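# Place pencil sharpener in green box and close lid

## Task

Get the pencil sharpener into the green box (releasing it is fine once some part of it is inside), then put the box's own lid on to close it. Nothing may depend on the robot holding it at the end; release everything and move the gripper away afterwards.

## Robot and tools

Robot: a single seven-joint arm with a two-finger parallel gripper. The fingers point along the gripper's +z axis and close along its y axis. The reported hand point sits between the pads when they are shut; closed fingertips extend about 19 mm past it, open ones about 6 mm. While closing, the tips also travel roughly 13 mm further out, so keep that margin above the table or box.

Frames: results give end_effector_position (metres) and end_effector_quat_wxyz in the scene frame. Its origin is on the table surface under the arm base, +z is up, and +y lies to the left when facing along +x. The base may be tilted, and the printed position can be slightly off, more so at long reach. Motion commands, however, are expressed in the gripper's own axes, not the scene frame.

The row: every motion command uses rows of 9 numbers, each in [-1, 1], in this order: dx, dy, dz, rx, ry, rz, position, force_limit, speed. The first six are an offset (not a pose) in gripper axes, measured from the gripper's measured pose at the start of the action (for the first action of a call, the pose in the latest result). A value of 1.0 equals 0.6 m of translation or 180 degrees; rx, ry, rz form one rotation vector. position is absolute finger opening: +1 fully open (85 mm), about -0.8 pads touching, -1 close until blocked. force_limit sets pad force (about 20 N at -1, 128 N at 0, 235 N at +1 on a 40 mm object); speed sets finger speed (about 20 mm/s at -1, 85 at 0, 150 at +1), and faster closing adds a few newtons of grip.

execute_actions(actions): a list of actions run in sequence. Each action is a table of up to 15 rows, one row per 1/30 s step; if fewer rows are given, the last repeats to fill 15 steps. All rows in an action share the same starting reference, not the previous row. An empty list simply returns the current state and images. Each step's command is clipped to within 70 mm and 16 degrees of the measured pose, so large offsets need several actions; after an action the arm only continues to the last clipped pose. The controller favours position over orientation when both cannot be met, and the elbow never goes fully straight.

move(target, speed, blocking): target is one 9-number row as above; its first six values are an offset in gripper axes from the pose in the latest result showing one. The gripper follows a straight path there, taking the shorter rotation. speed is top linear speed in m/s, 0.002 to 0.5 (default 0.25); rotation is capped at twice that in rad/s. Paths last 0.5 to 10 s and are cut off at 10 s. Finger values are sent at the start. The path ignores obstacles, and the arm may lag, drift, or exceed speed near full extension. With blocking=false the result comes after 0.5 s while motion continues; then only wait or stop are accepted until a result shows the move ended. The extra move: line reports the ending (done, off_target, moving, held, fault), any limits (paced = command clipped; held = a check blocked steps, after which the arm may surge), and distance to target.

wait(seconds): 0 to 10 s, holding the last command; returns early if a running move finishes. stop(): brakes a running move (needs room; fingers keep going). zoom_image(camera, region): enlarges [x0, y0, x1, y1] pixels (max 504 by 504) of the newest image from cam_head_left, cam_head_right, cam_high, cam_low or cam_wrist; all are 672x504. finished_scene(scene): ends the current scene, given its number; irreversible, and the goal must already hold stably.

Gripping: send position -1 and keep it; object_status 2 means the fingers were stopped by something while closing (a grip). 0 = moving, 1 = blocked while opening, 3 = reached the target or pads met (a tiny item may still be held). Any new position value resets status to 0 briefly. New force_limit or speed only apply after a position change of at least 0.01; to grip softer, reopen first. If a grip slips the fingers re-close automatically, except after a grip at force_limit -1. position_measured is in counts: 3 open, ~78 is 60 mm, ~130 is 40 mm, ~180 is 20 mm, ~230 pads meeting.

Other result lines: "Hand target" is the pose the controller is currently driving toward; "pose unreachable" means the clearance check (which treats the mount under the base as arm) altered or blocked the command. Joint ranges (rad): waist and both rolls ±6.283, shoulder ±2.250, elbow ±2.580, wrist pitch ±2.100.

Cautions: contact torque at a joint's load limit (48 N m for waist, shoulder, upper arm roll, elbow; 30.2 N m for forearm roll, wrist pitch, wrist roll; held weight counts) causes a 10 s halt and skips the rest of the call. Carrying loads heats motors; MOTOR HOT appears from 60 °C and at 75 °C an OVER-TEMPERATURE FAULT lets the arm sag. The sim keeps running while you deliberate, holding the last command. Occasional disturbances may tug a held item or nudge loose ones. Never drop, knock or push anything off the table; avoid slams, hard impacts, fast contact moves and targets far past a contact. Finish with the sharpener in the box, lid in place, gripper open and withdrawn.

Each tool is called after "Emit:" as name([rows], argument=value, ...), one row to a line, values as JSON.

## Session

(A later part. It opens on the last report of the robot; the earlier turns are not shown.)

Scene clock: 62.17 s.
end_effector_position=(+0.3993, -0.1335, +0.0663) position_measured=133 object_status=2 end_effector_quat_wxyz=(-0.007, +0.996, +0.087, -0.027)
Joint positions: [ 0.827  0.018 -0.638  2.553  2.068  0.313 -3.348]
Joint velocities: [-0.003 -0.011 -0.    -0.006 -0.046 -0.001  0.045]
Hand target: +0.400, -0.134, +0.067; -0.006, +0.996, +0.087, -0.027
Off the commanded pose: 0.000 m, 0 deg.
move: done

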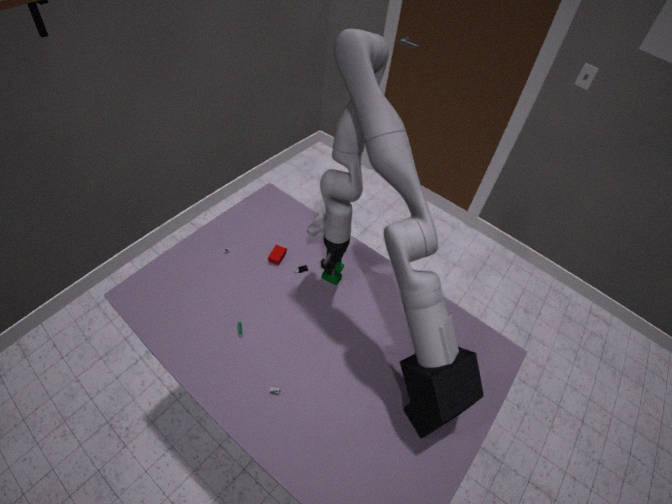

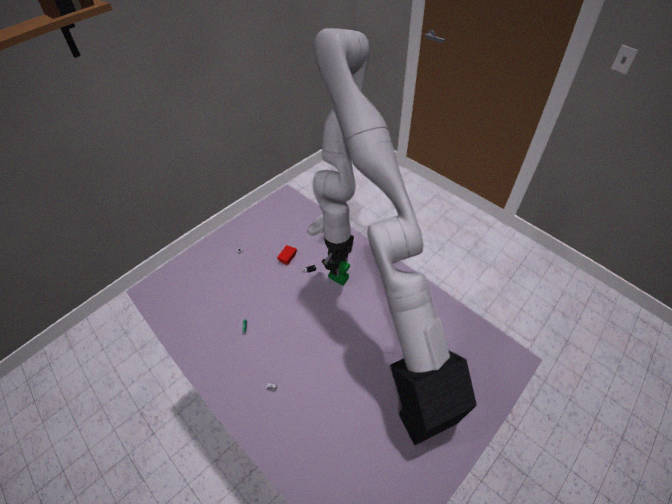

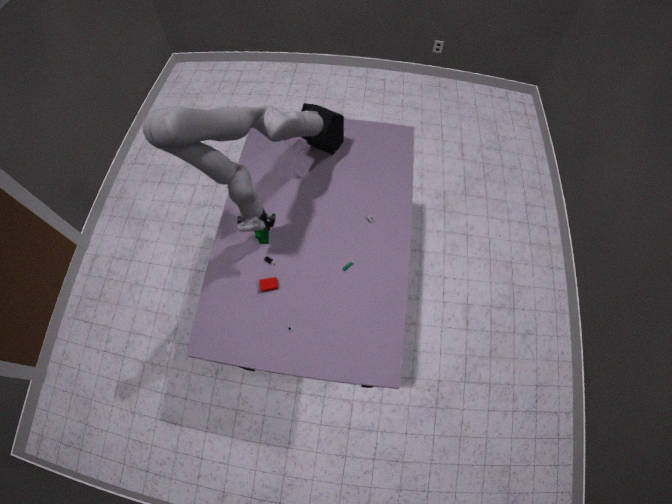

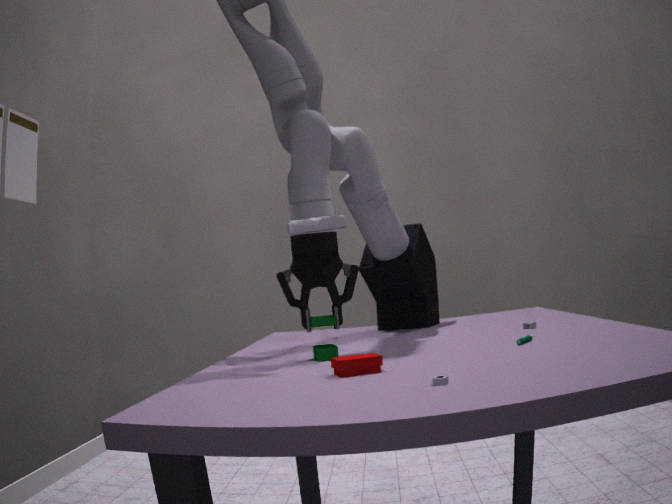

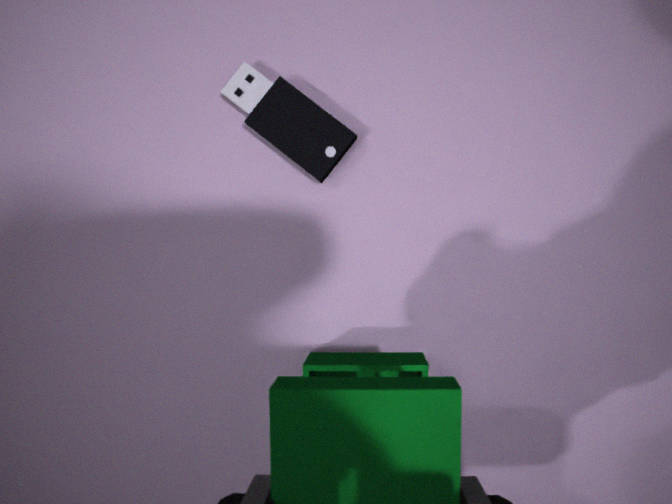

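Emit:
move(target=[0,-0.167,0.03,0,0,0,-1,-0.6,-0.5], speed=0.2)

Emit:
move(target=[0,0,0.047,0,0,0,-1,-0.6,-0.5], speed=0.06)

Emit:
execute_actions([
  [[0,0,0,0,0,0,1,-0.6,0]],
  [[0,0,0,0,0,0,1,-0.6,0]],
])

Emit:
move(target=[-0.117,-0.43,-0.2,0,0,0,0.2,-0.5,0], speed=0.4)

Scene clock: 71.50 s.
end_effector_position=(+0.3810, -0.0353, +0.0500) position_measured=133 object_status=2 end_effector_quat_wxyz=(-0.004, +0.995, +0.087, -0.040)
Joint positions: [ 0.489  0.344 -0.948  2.58   1.745  0.883 -3.508]
Joint velocities: [ 0.107  0.058 -0.166 -0.    -0.023  0.09   0.018]
Hand target: +0.381, -0.035, +0.050; -0.005, +0.995, +0.088, -0.040
Off the commanded pose: 0.001 m, 2 deg.
joint sent to its limit — the command would take joint 4 (elbow) past its upper limit, so that joint was sent only as far as its limit.
move: done

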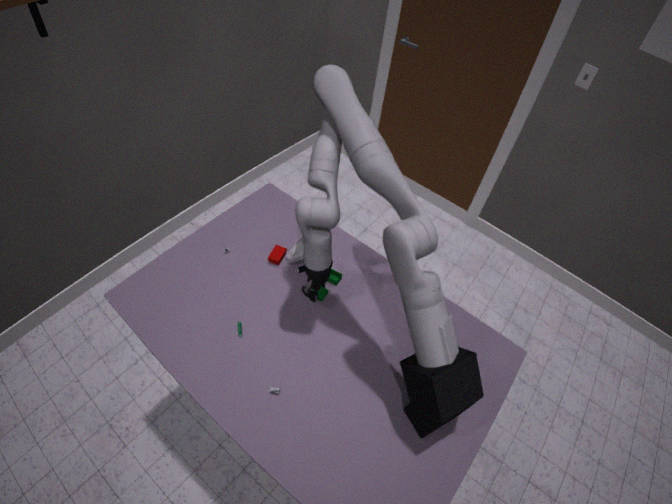

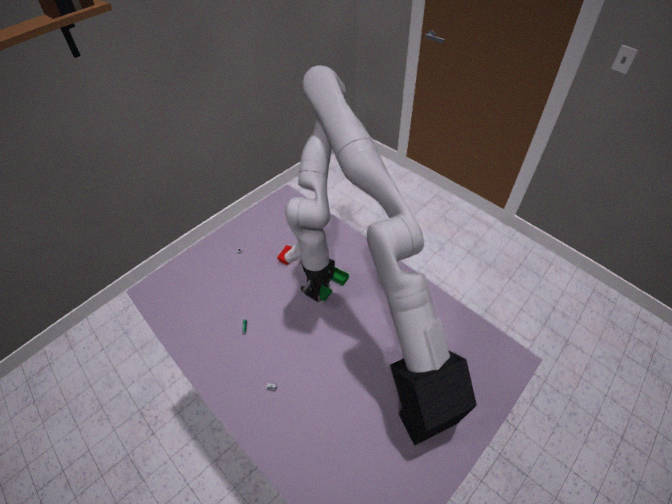

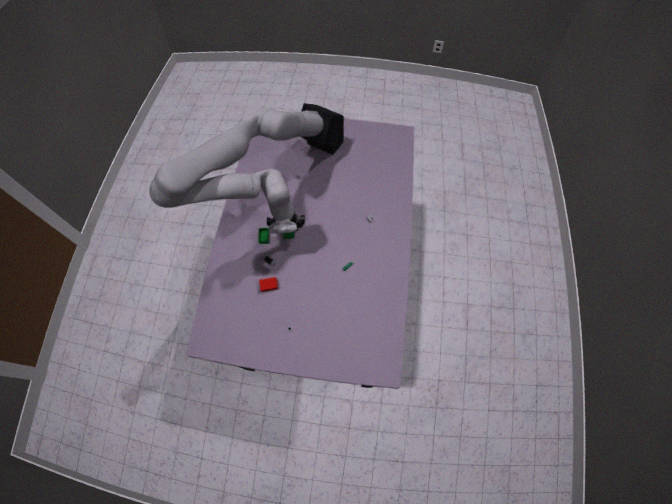

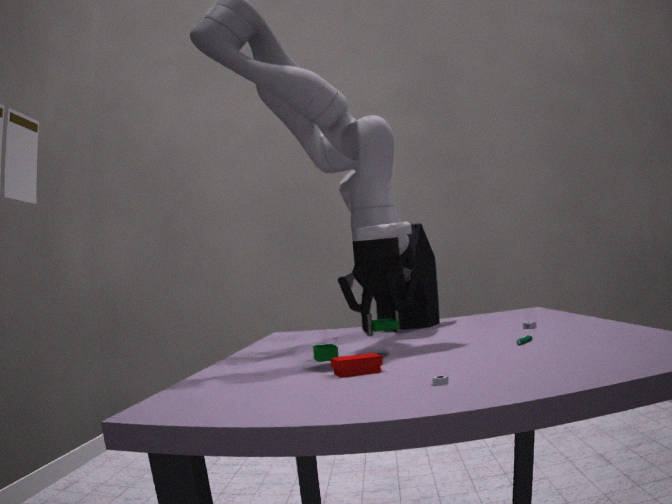

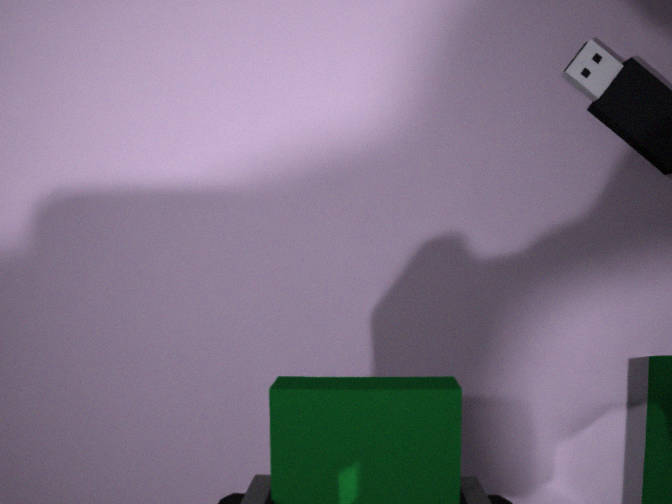

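Scene clock: 72.30 s.
end_effector_position=(+0.3791, -0.0354, +0.0221) position_measured=133 object_status=2 end_effector_quat_wxyz=(-0.004, +0.995, +0.088, -0.039)
Joint positions: [ 0.491  0.465 -0.911  2.568  1.864  0.957 -3.564]
Joint velocities: [-0.001  0.01   0.003  0.001  0.003  0.003 -0.002]
Hand target: +0.379, -0.035, +0.022; -0.004, +0.995, +0.088, -0.040
Off the commanded pose: 0.000 m, 0 deg.
move: done

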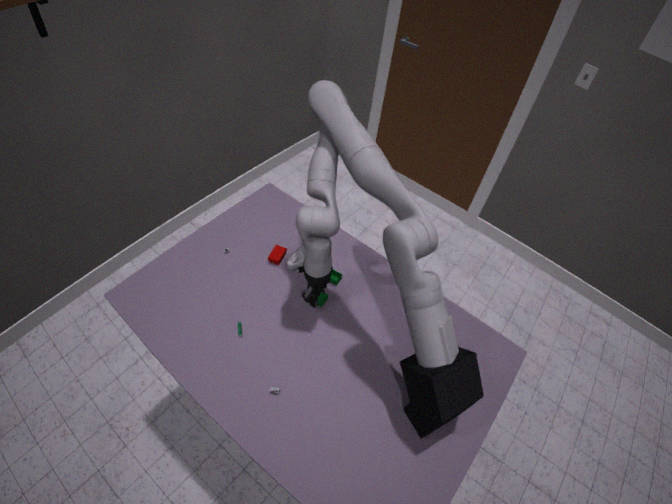

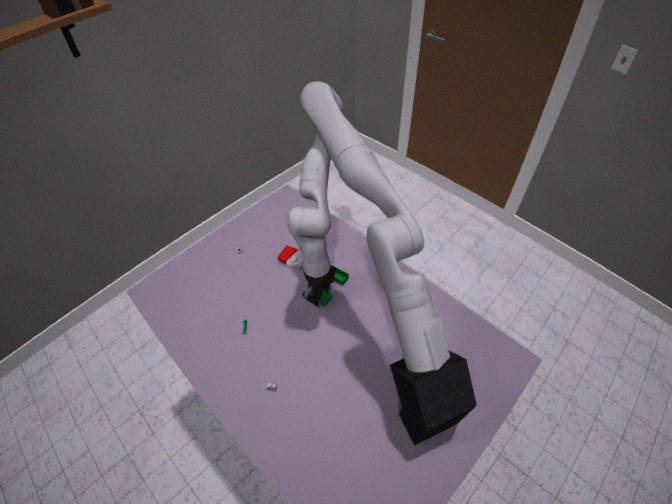

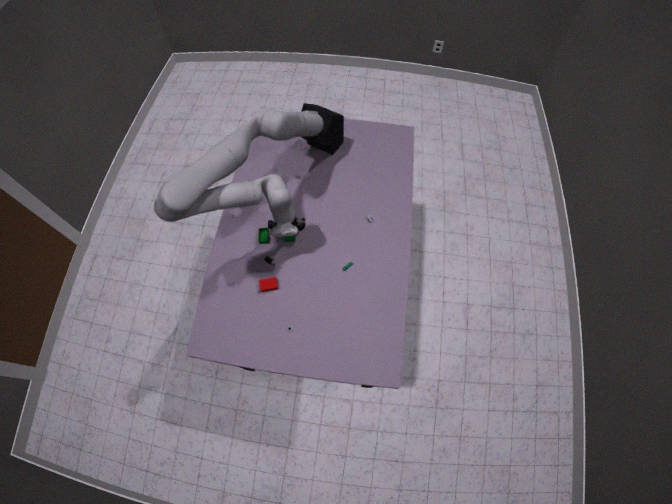

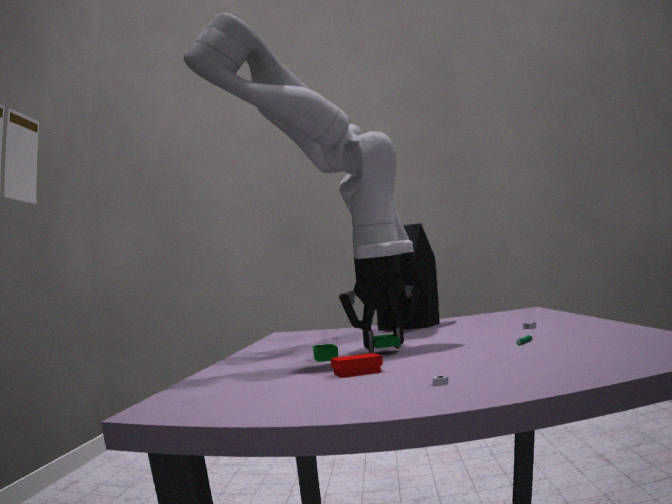

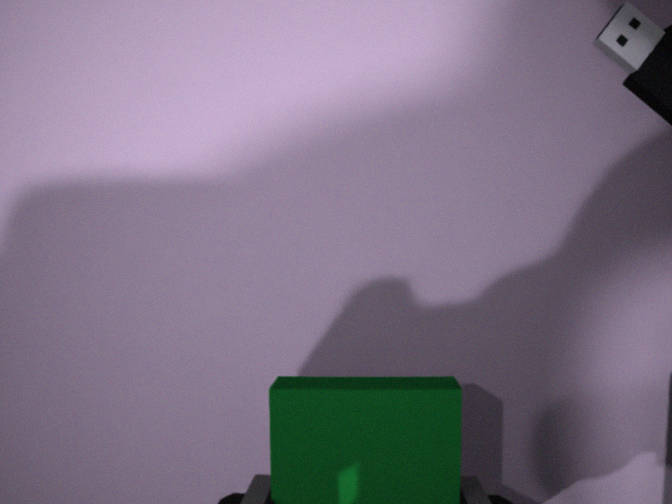

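Scene clock: 73.30 s.
end_effector_position=(+0.3791, -0.0354, +0.0221) position_measured=3 object_status=3 end_effector_quat_wxyz=(-0.004, +0.995, +0.088, -0.039)
Joint positions: [ 0.491  0.465 -0.911  2.568  1.864  0.957 -3.564]
Joint velocities: [-0.    -0.     0.     0.    -0.     0.001  0.001]
Hand target: +0.379, -0.035, +0.022; -0.004, +0.995, +0.088, -0.039
Off the commanded pose: 0.000 m, 0 deg.

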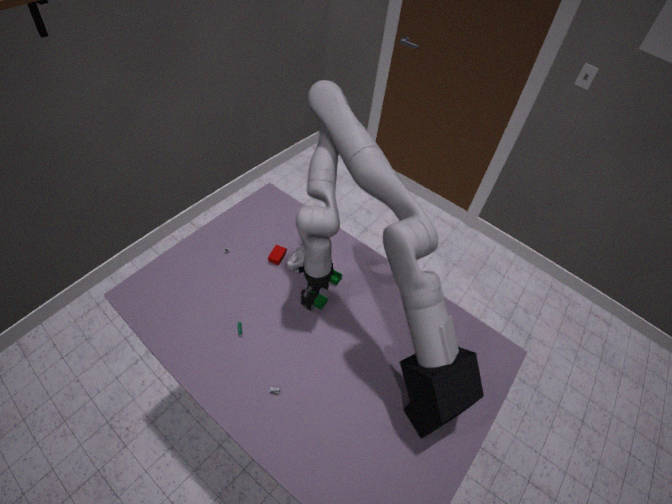

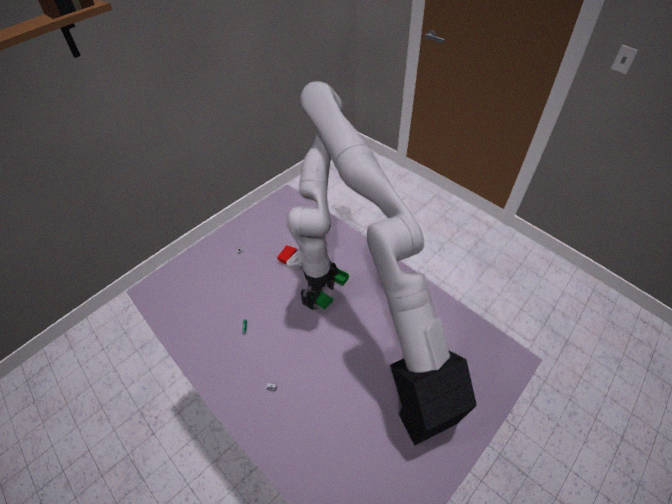

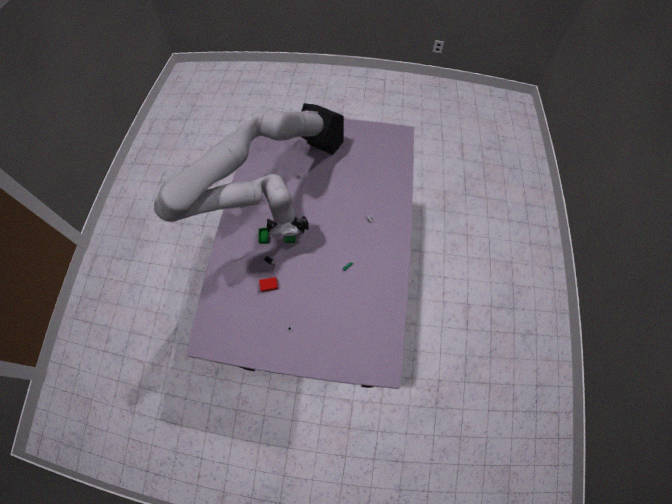

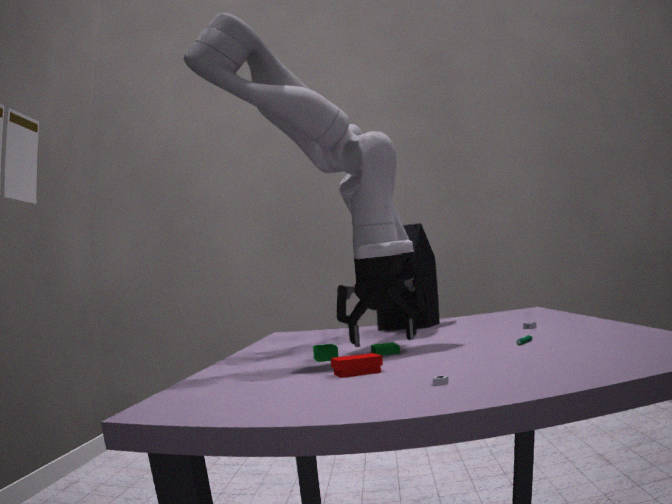

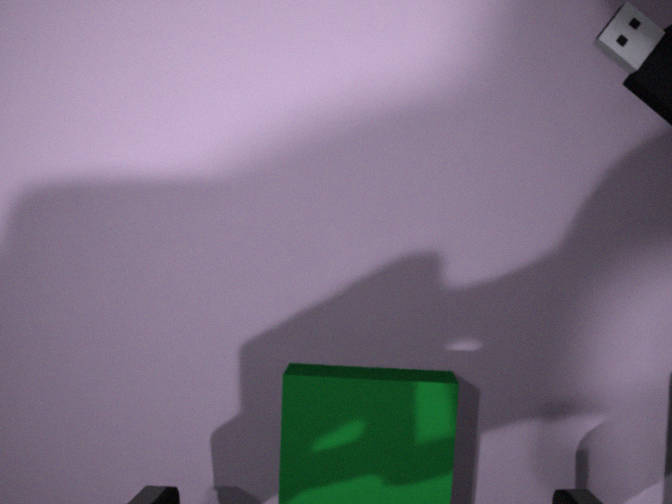

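Scene clock: 74.93 s.
end_effector_position=(+0.2746, +0.2051, +0.1508) position_measured=104 object_status=3 end_effector_quat_wxyz=(-0.002, +0.995, +0.088, -0.038)
Joint positions: [-0.595  0.845 -0.985  2.282  1.246  1.476 -4.063]
Joint velocities: [-0.006  0.006 -0.001 -0.003  0.     0.003  0.   ]
Hand target: +0.274, +0.205, +0.151; -0.002, +0.995, +0.089, -0.038
Off the commanded pose: 0.001 m, 0 deg.
move: done; limits=paced

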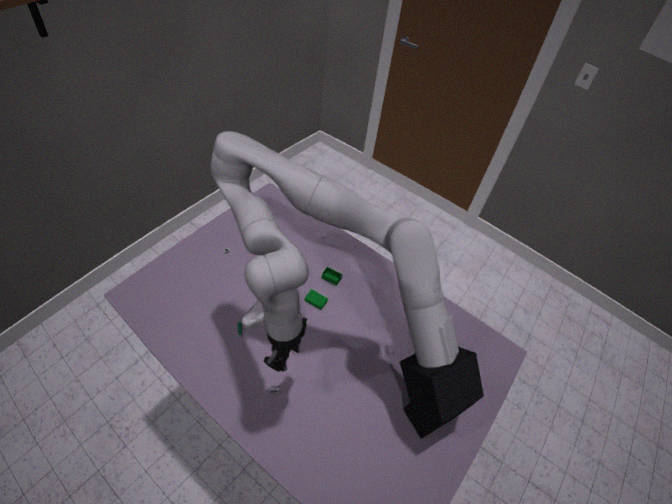

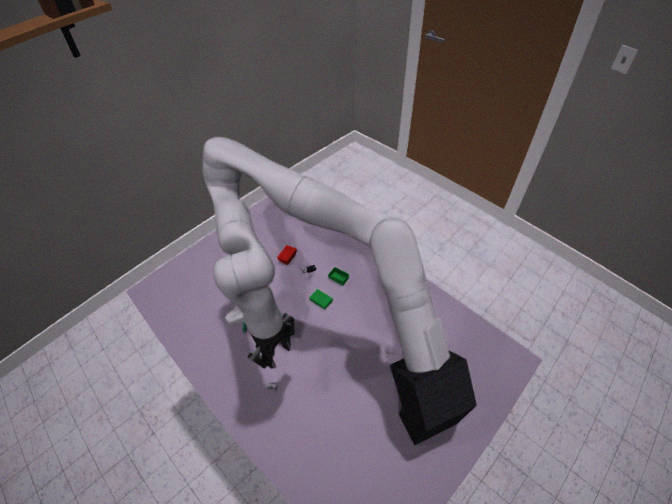

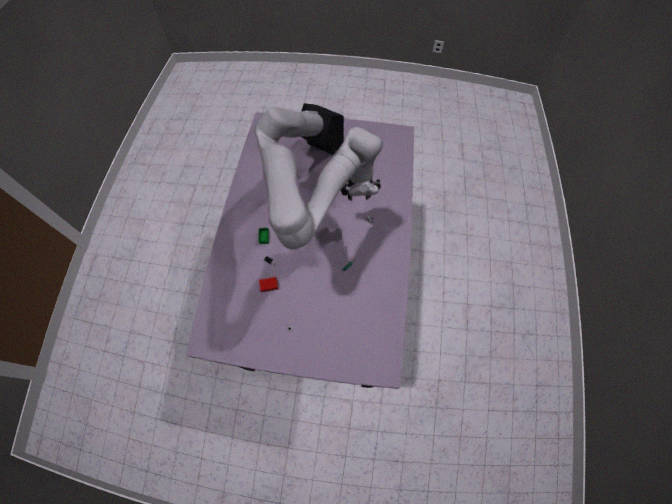

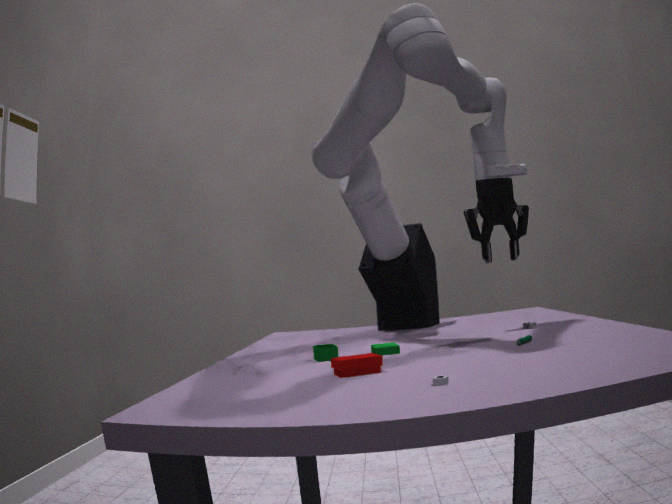

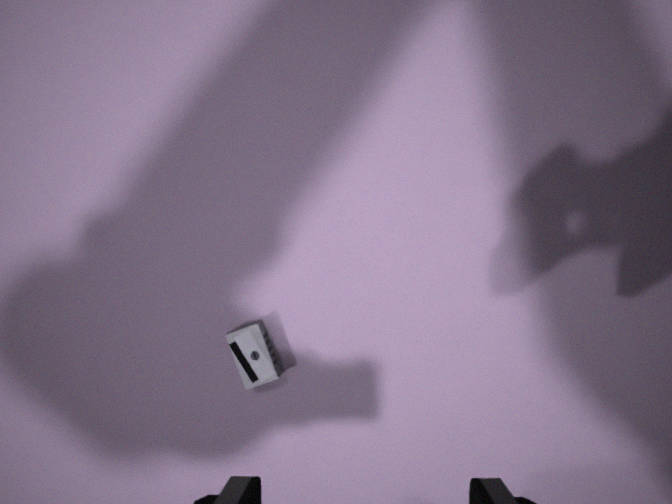

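Emit:
move(target=[0.027,-0.067,0.13,0,0,-0.11,0.2,-0.5,0])

Scene clock: 80.13 s.
end_effector_position=(+0.2777, +0.2477, +0.0726) position_measured=104 object_status=3 end_effector_quat_wxyz=(-0.009, +0.965, +0.258, -0.037)
Joint positions: [-0.521  1.024 -0.857  2.177  1.488  1.459 -3.669]
Joint velocities: [ 0.001  0.006  0.003 -0.001  0.    -0.001  0.002]
Hand target: +0.278, +0.248, +0.072; -0.009, +0.965, +0.258, -0.037
Off the commanded pose: 0.001 m, 0 deg.
move: done

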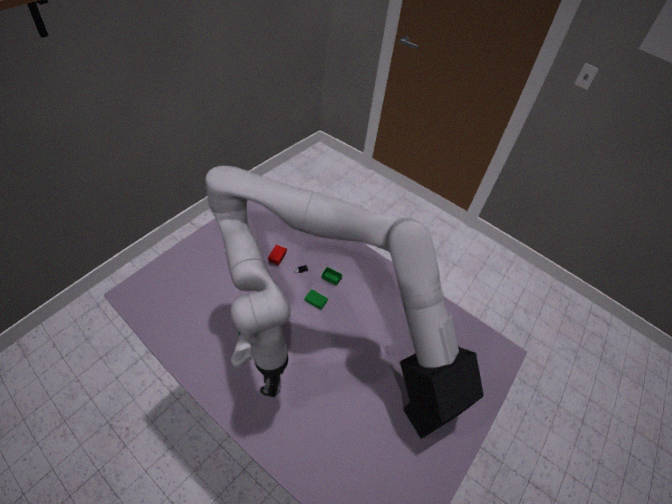

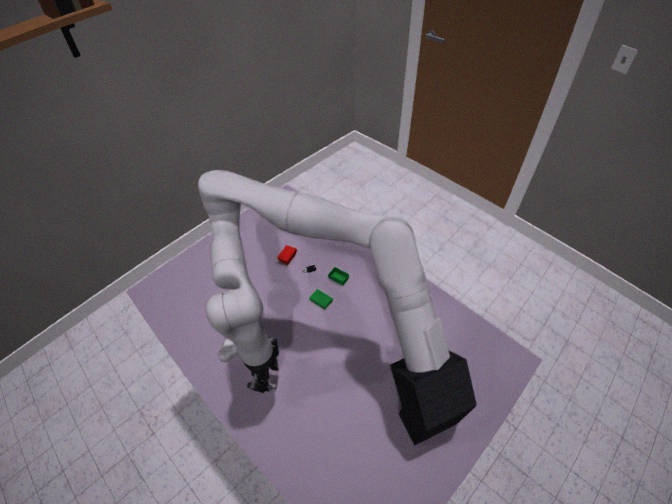

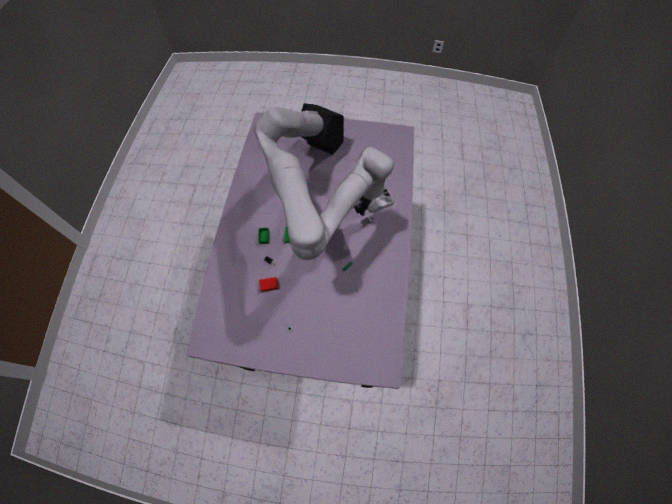

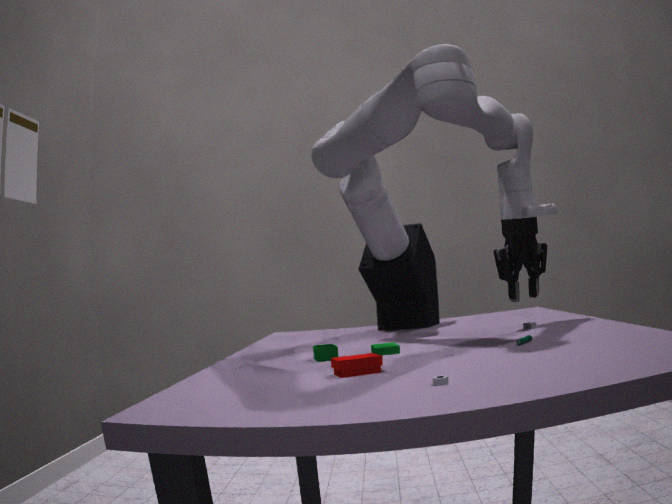

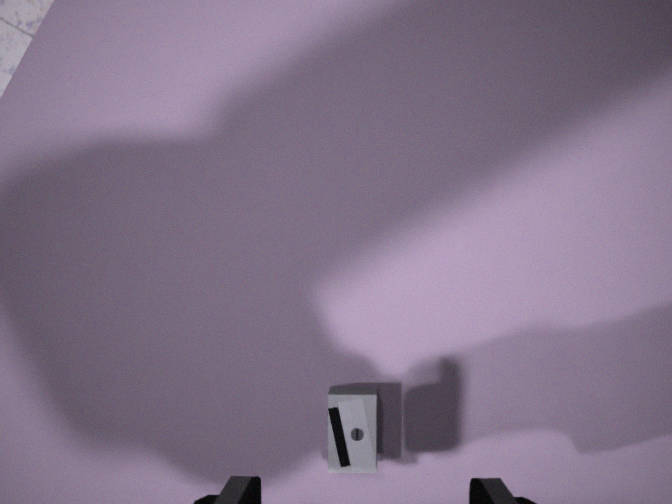

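Emit:
move(target=[0.006,-0.003,0.0815,0,0,0,0.2,-0.5,-0.5], speed=0.1)

Emit:
execute_actions([
  [[0,0,0,0,0,0,-1,-0.5,-0.5]],
  [[0,0,0,0,0,0,-1,-0.5,-0.5]],
  [[0,0,0,0,0,0,-1,-0.5,-0.5]],
])

Emit:
move(target=[0,0,-0.15,0,0,0,-1,-0.5,-0.5], speed=0.2)

Scene clock: 85.97 s.
end_effector_position=(+0.2764, +0.2513, +0.0239) position_measured=104 object_status=3 end_effector_quat_wxyz=(-0.009, +0.965, +0.258, -0.037)
Joint positions: [-0.465  1.103 -0.783  2.154  1.62   1.427 -3.664]
Joint velocities: [ 0.002  0.004  0.004 -0.002  0.002 -0.001 -0.003]
Hand target: +0.276, +0.251, +0.024; -0.009, +0.965, +0.258, -0.037
Off the commanded pose: 0.000 m, 0 deg.
move: done

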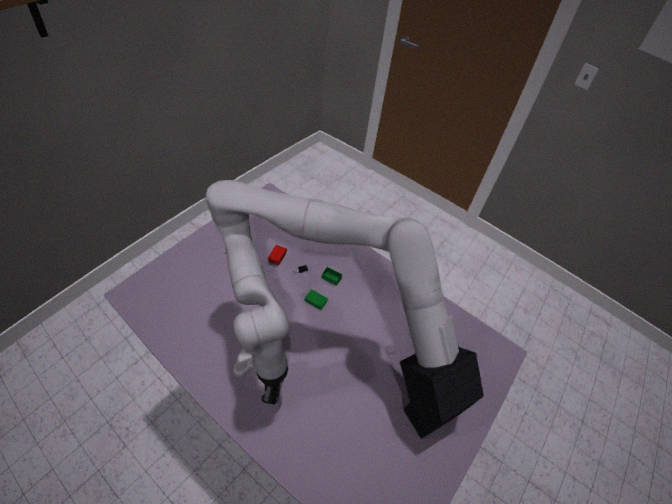

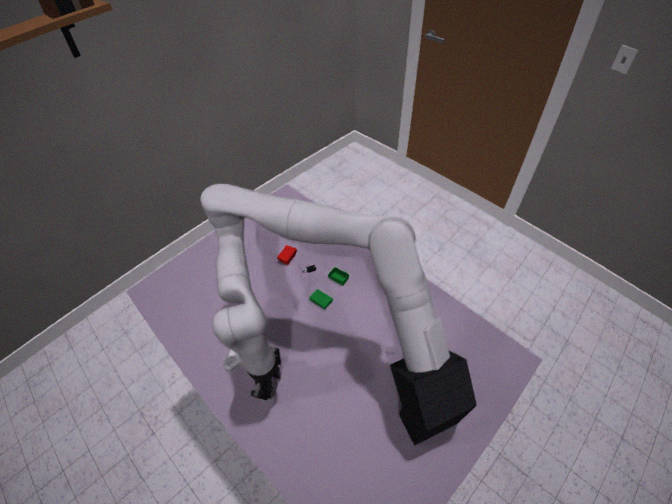

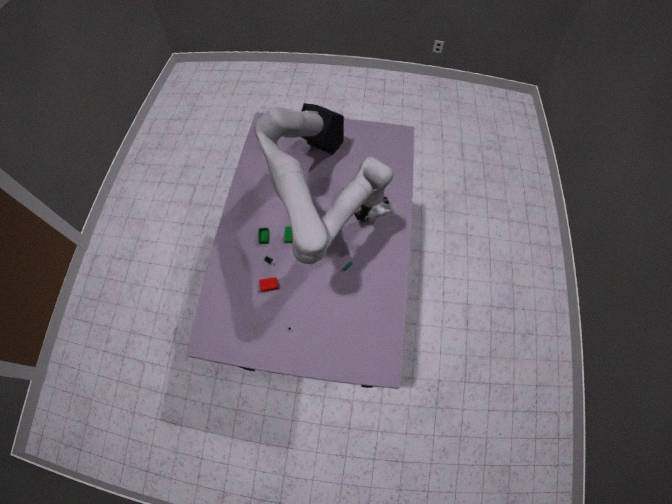

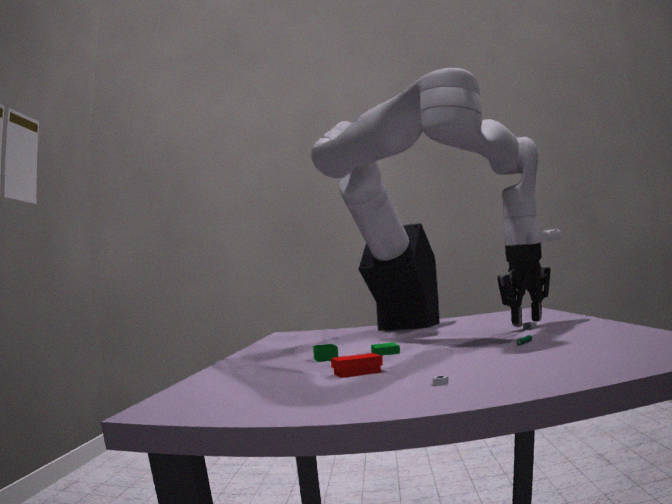

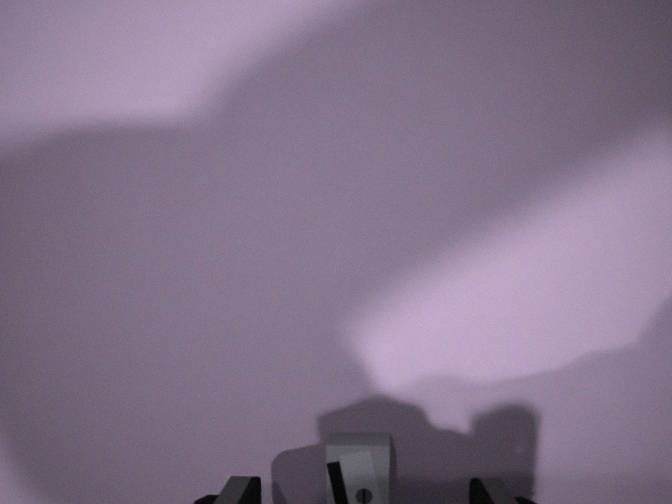

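Scene clock: 87.47 s.
end_effector_position=(+0.2764, +0.2514, +0.0240) position_measured=201 object_status=2 end_effector_quat_wxyz=(-0.009, +0.965, +0.258, -0.036)
Joint positions: [-0.465  1.103 -0.784  2.154  1.62   1.427 -3.664]
Joint velocities: [-0.     0.001 -0.     0.     0.    -0.    -0.   ]
Hand target: +0.276, +0.251, +0.024; -0.009, +0.965, +0.258, -0.036
Off the commanded pose: 0.000 m, 0 deg.

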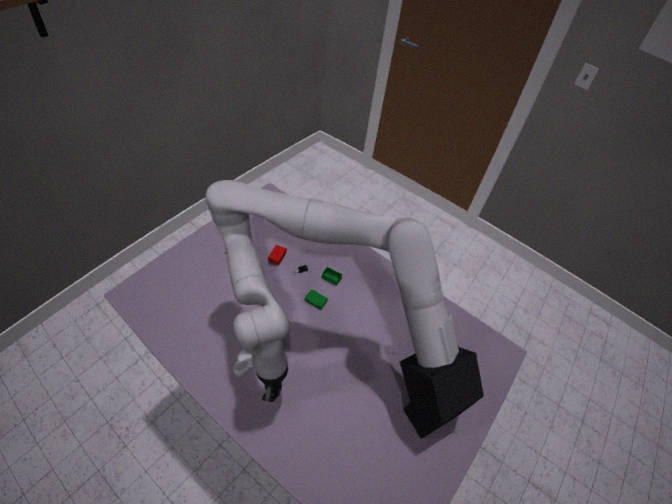

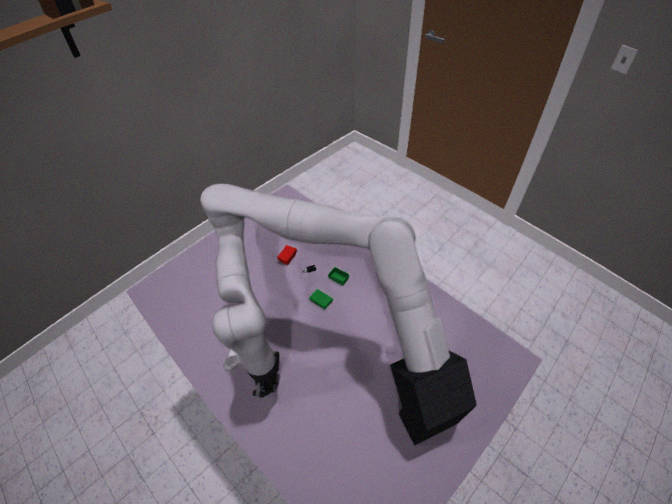

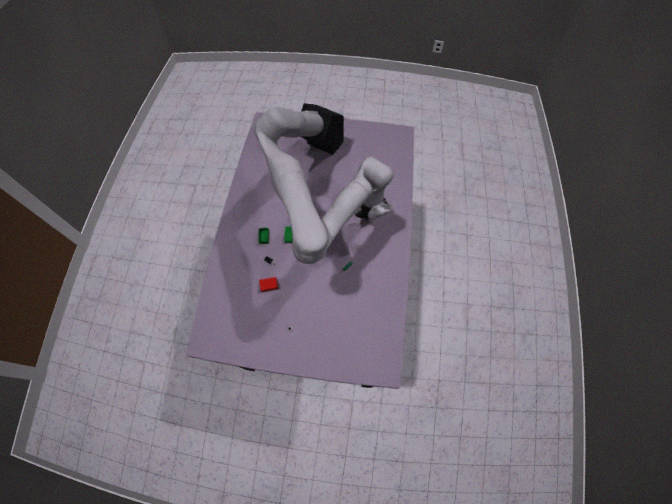

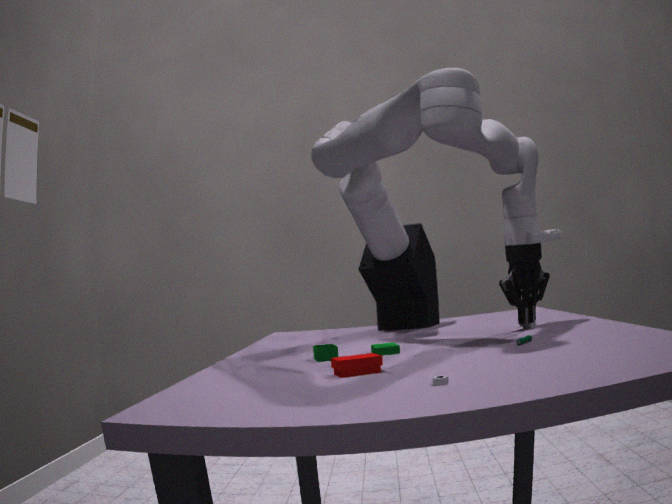

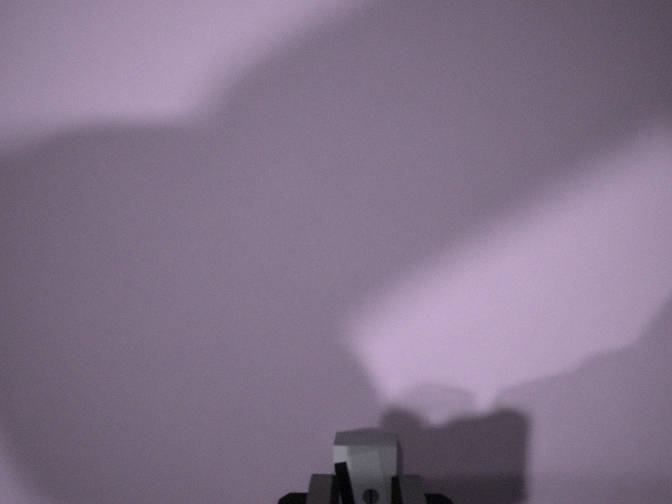

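Scene clock: 88.40 s.
end_effector_position=(+0.2830, +0.2511, +0.1136) position_measured=201 object_status=2 end_effector_quat_wxyz=(-0.009, +0.965, +0.258, -0.037)
Joint positions: [-0.567  0.957 -0.917  2.155  1.376  1.491 -3.639]
Joint velocities: [-0.001 -0.002 -0.002  0.     0.     0.003 -0.001]
Hand target: +0.283, +0.251, +0.114; -0.009, +0.965, +0.258, -0.037
Off the commanded pose: 0.000 m, 0 deg.
move: done

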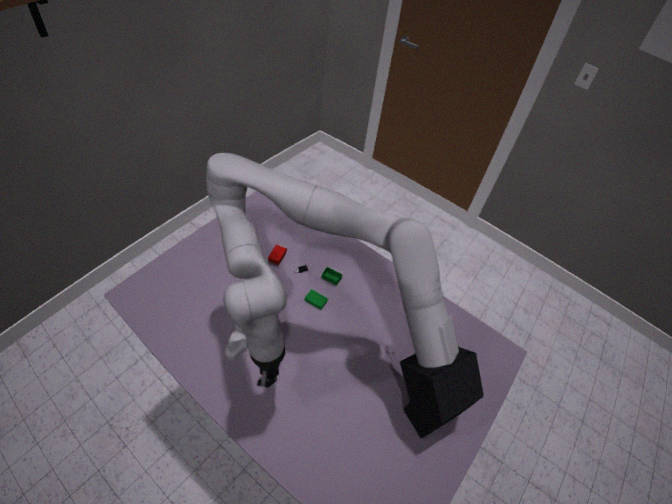

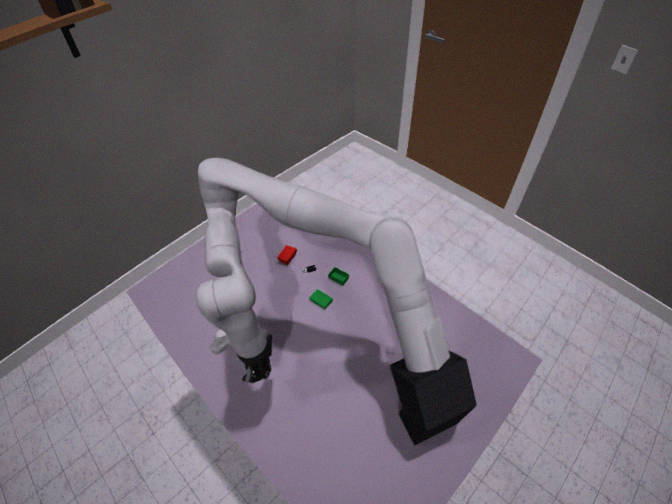

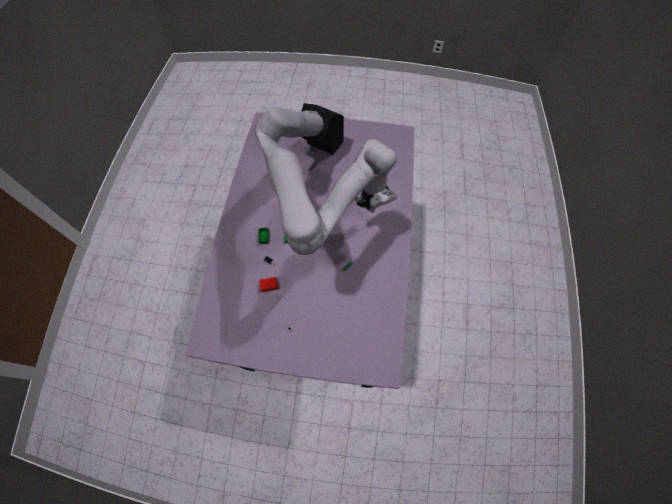

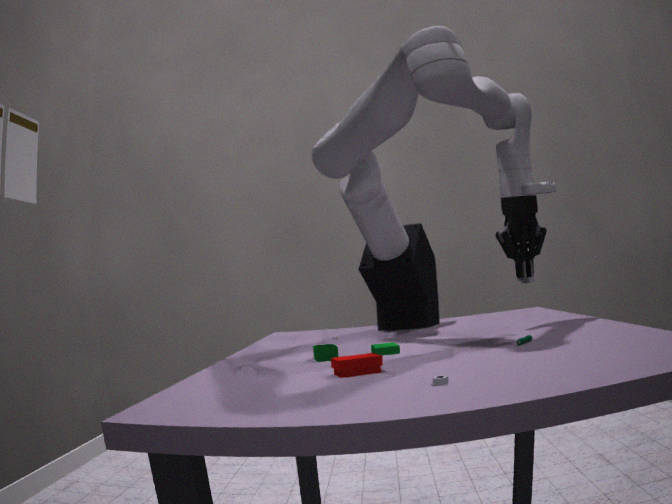

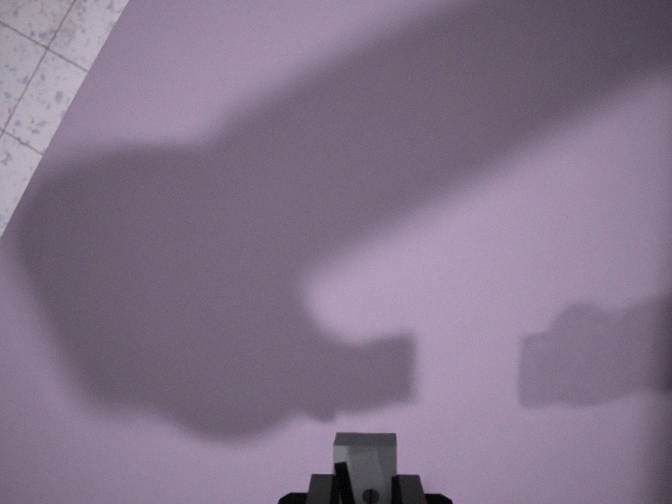

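Emit:
move(target=[-0.152,0.653,0.055,0,0,0.11,-1,-0.5,-0.5], speed=0.35)

Scene clock: 93.83 s.
end_effector_position=(+0.3968, -0.1320, +0.0710) position_measured=201 object_status=2 end_effector_quat_wxyz=(-0.006, +0.996, +0.086, -0.038)
Joint positions: [ 0.96   0.002 -0.781  2.538  1.898  0.296 -3.191]
Joint velocities: [ 0.01  -0.007  0.02   0.003  0.054 -0.013 -0.045]
Hand target: +0.397, -0.133, +0.071; -0.005, +0.996, +0.086, -0.038
Off the commanded pose: 0.002 m, 0 deg.
move: done; limits=paced

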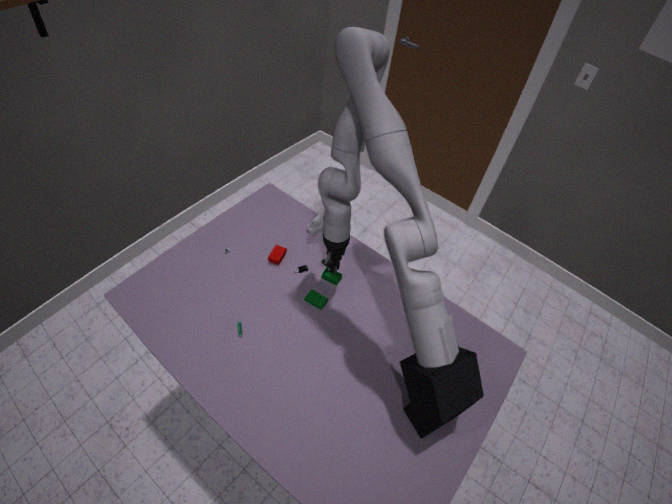

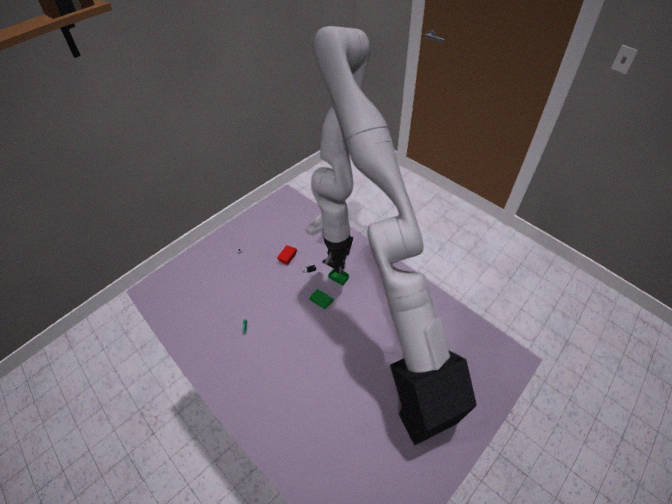

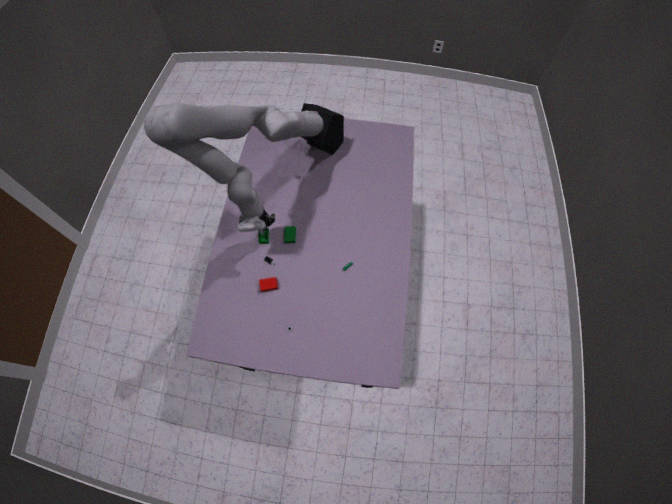

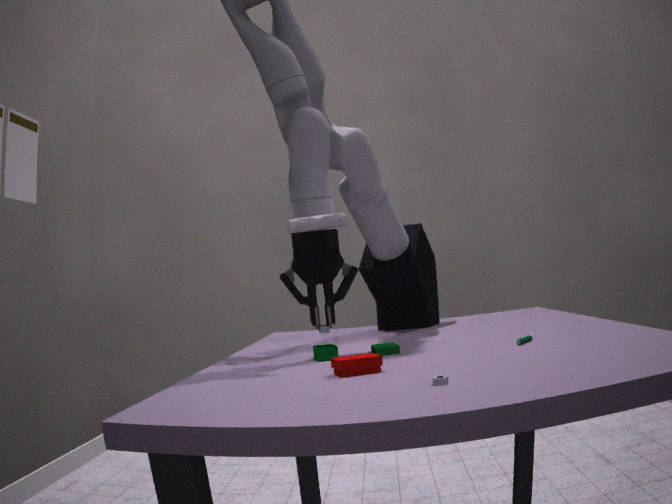

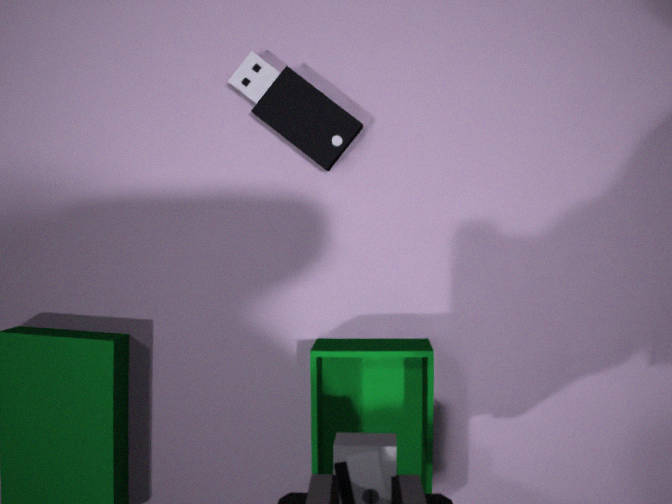

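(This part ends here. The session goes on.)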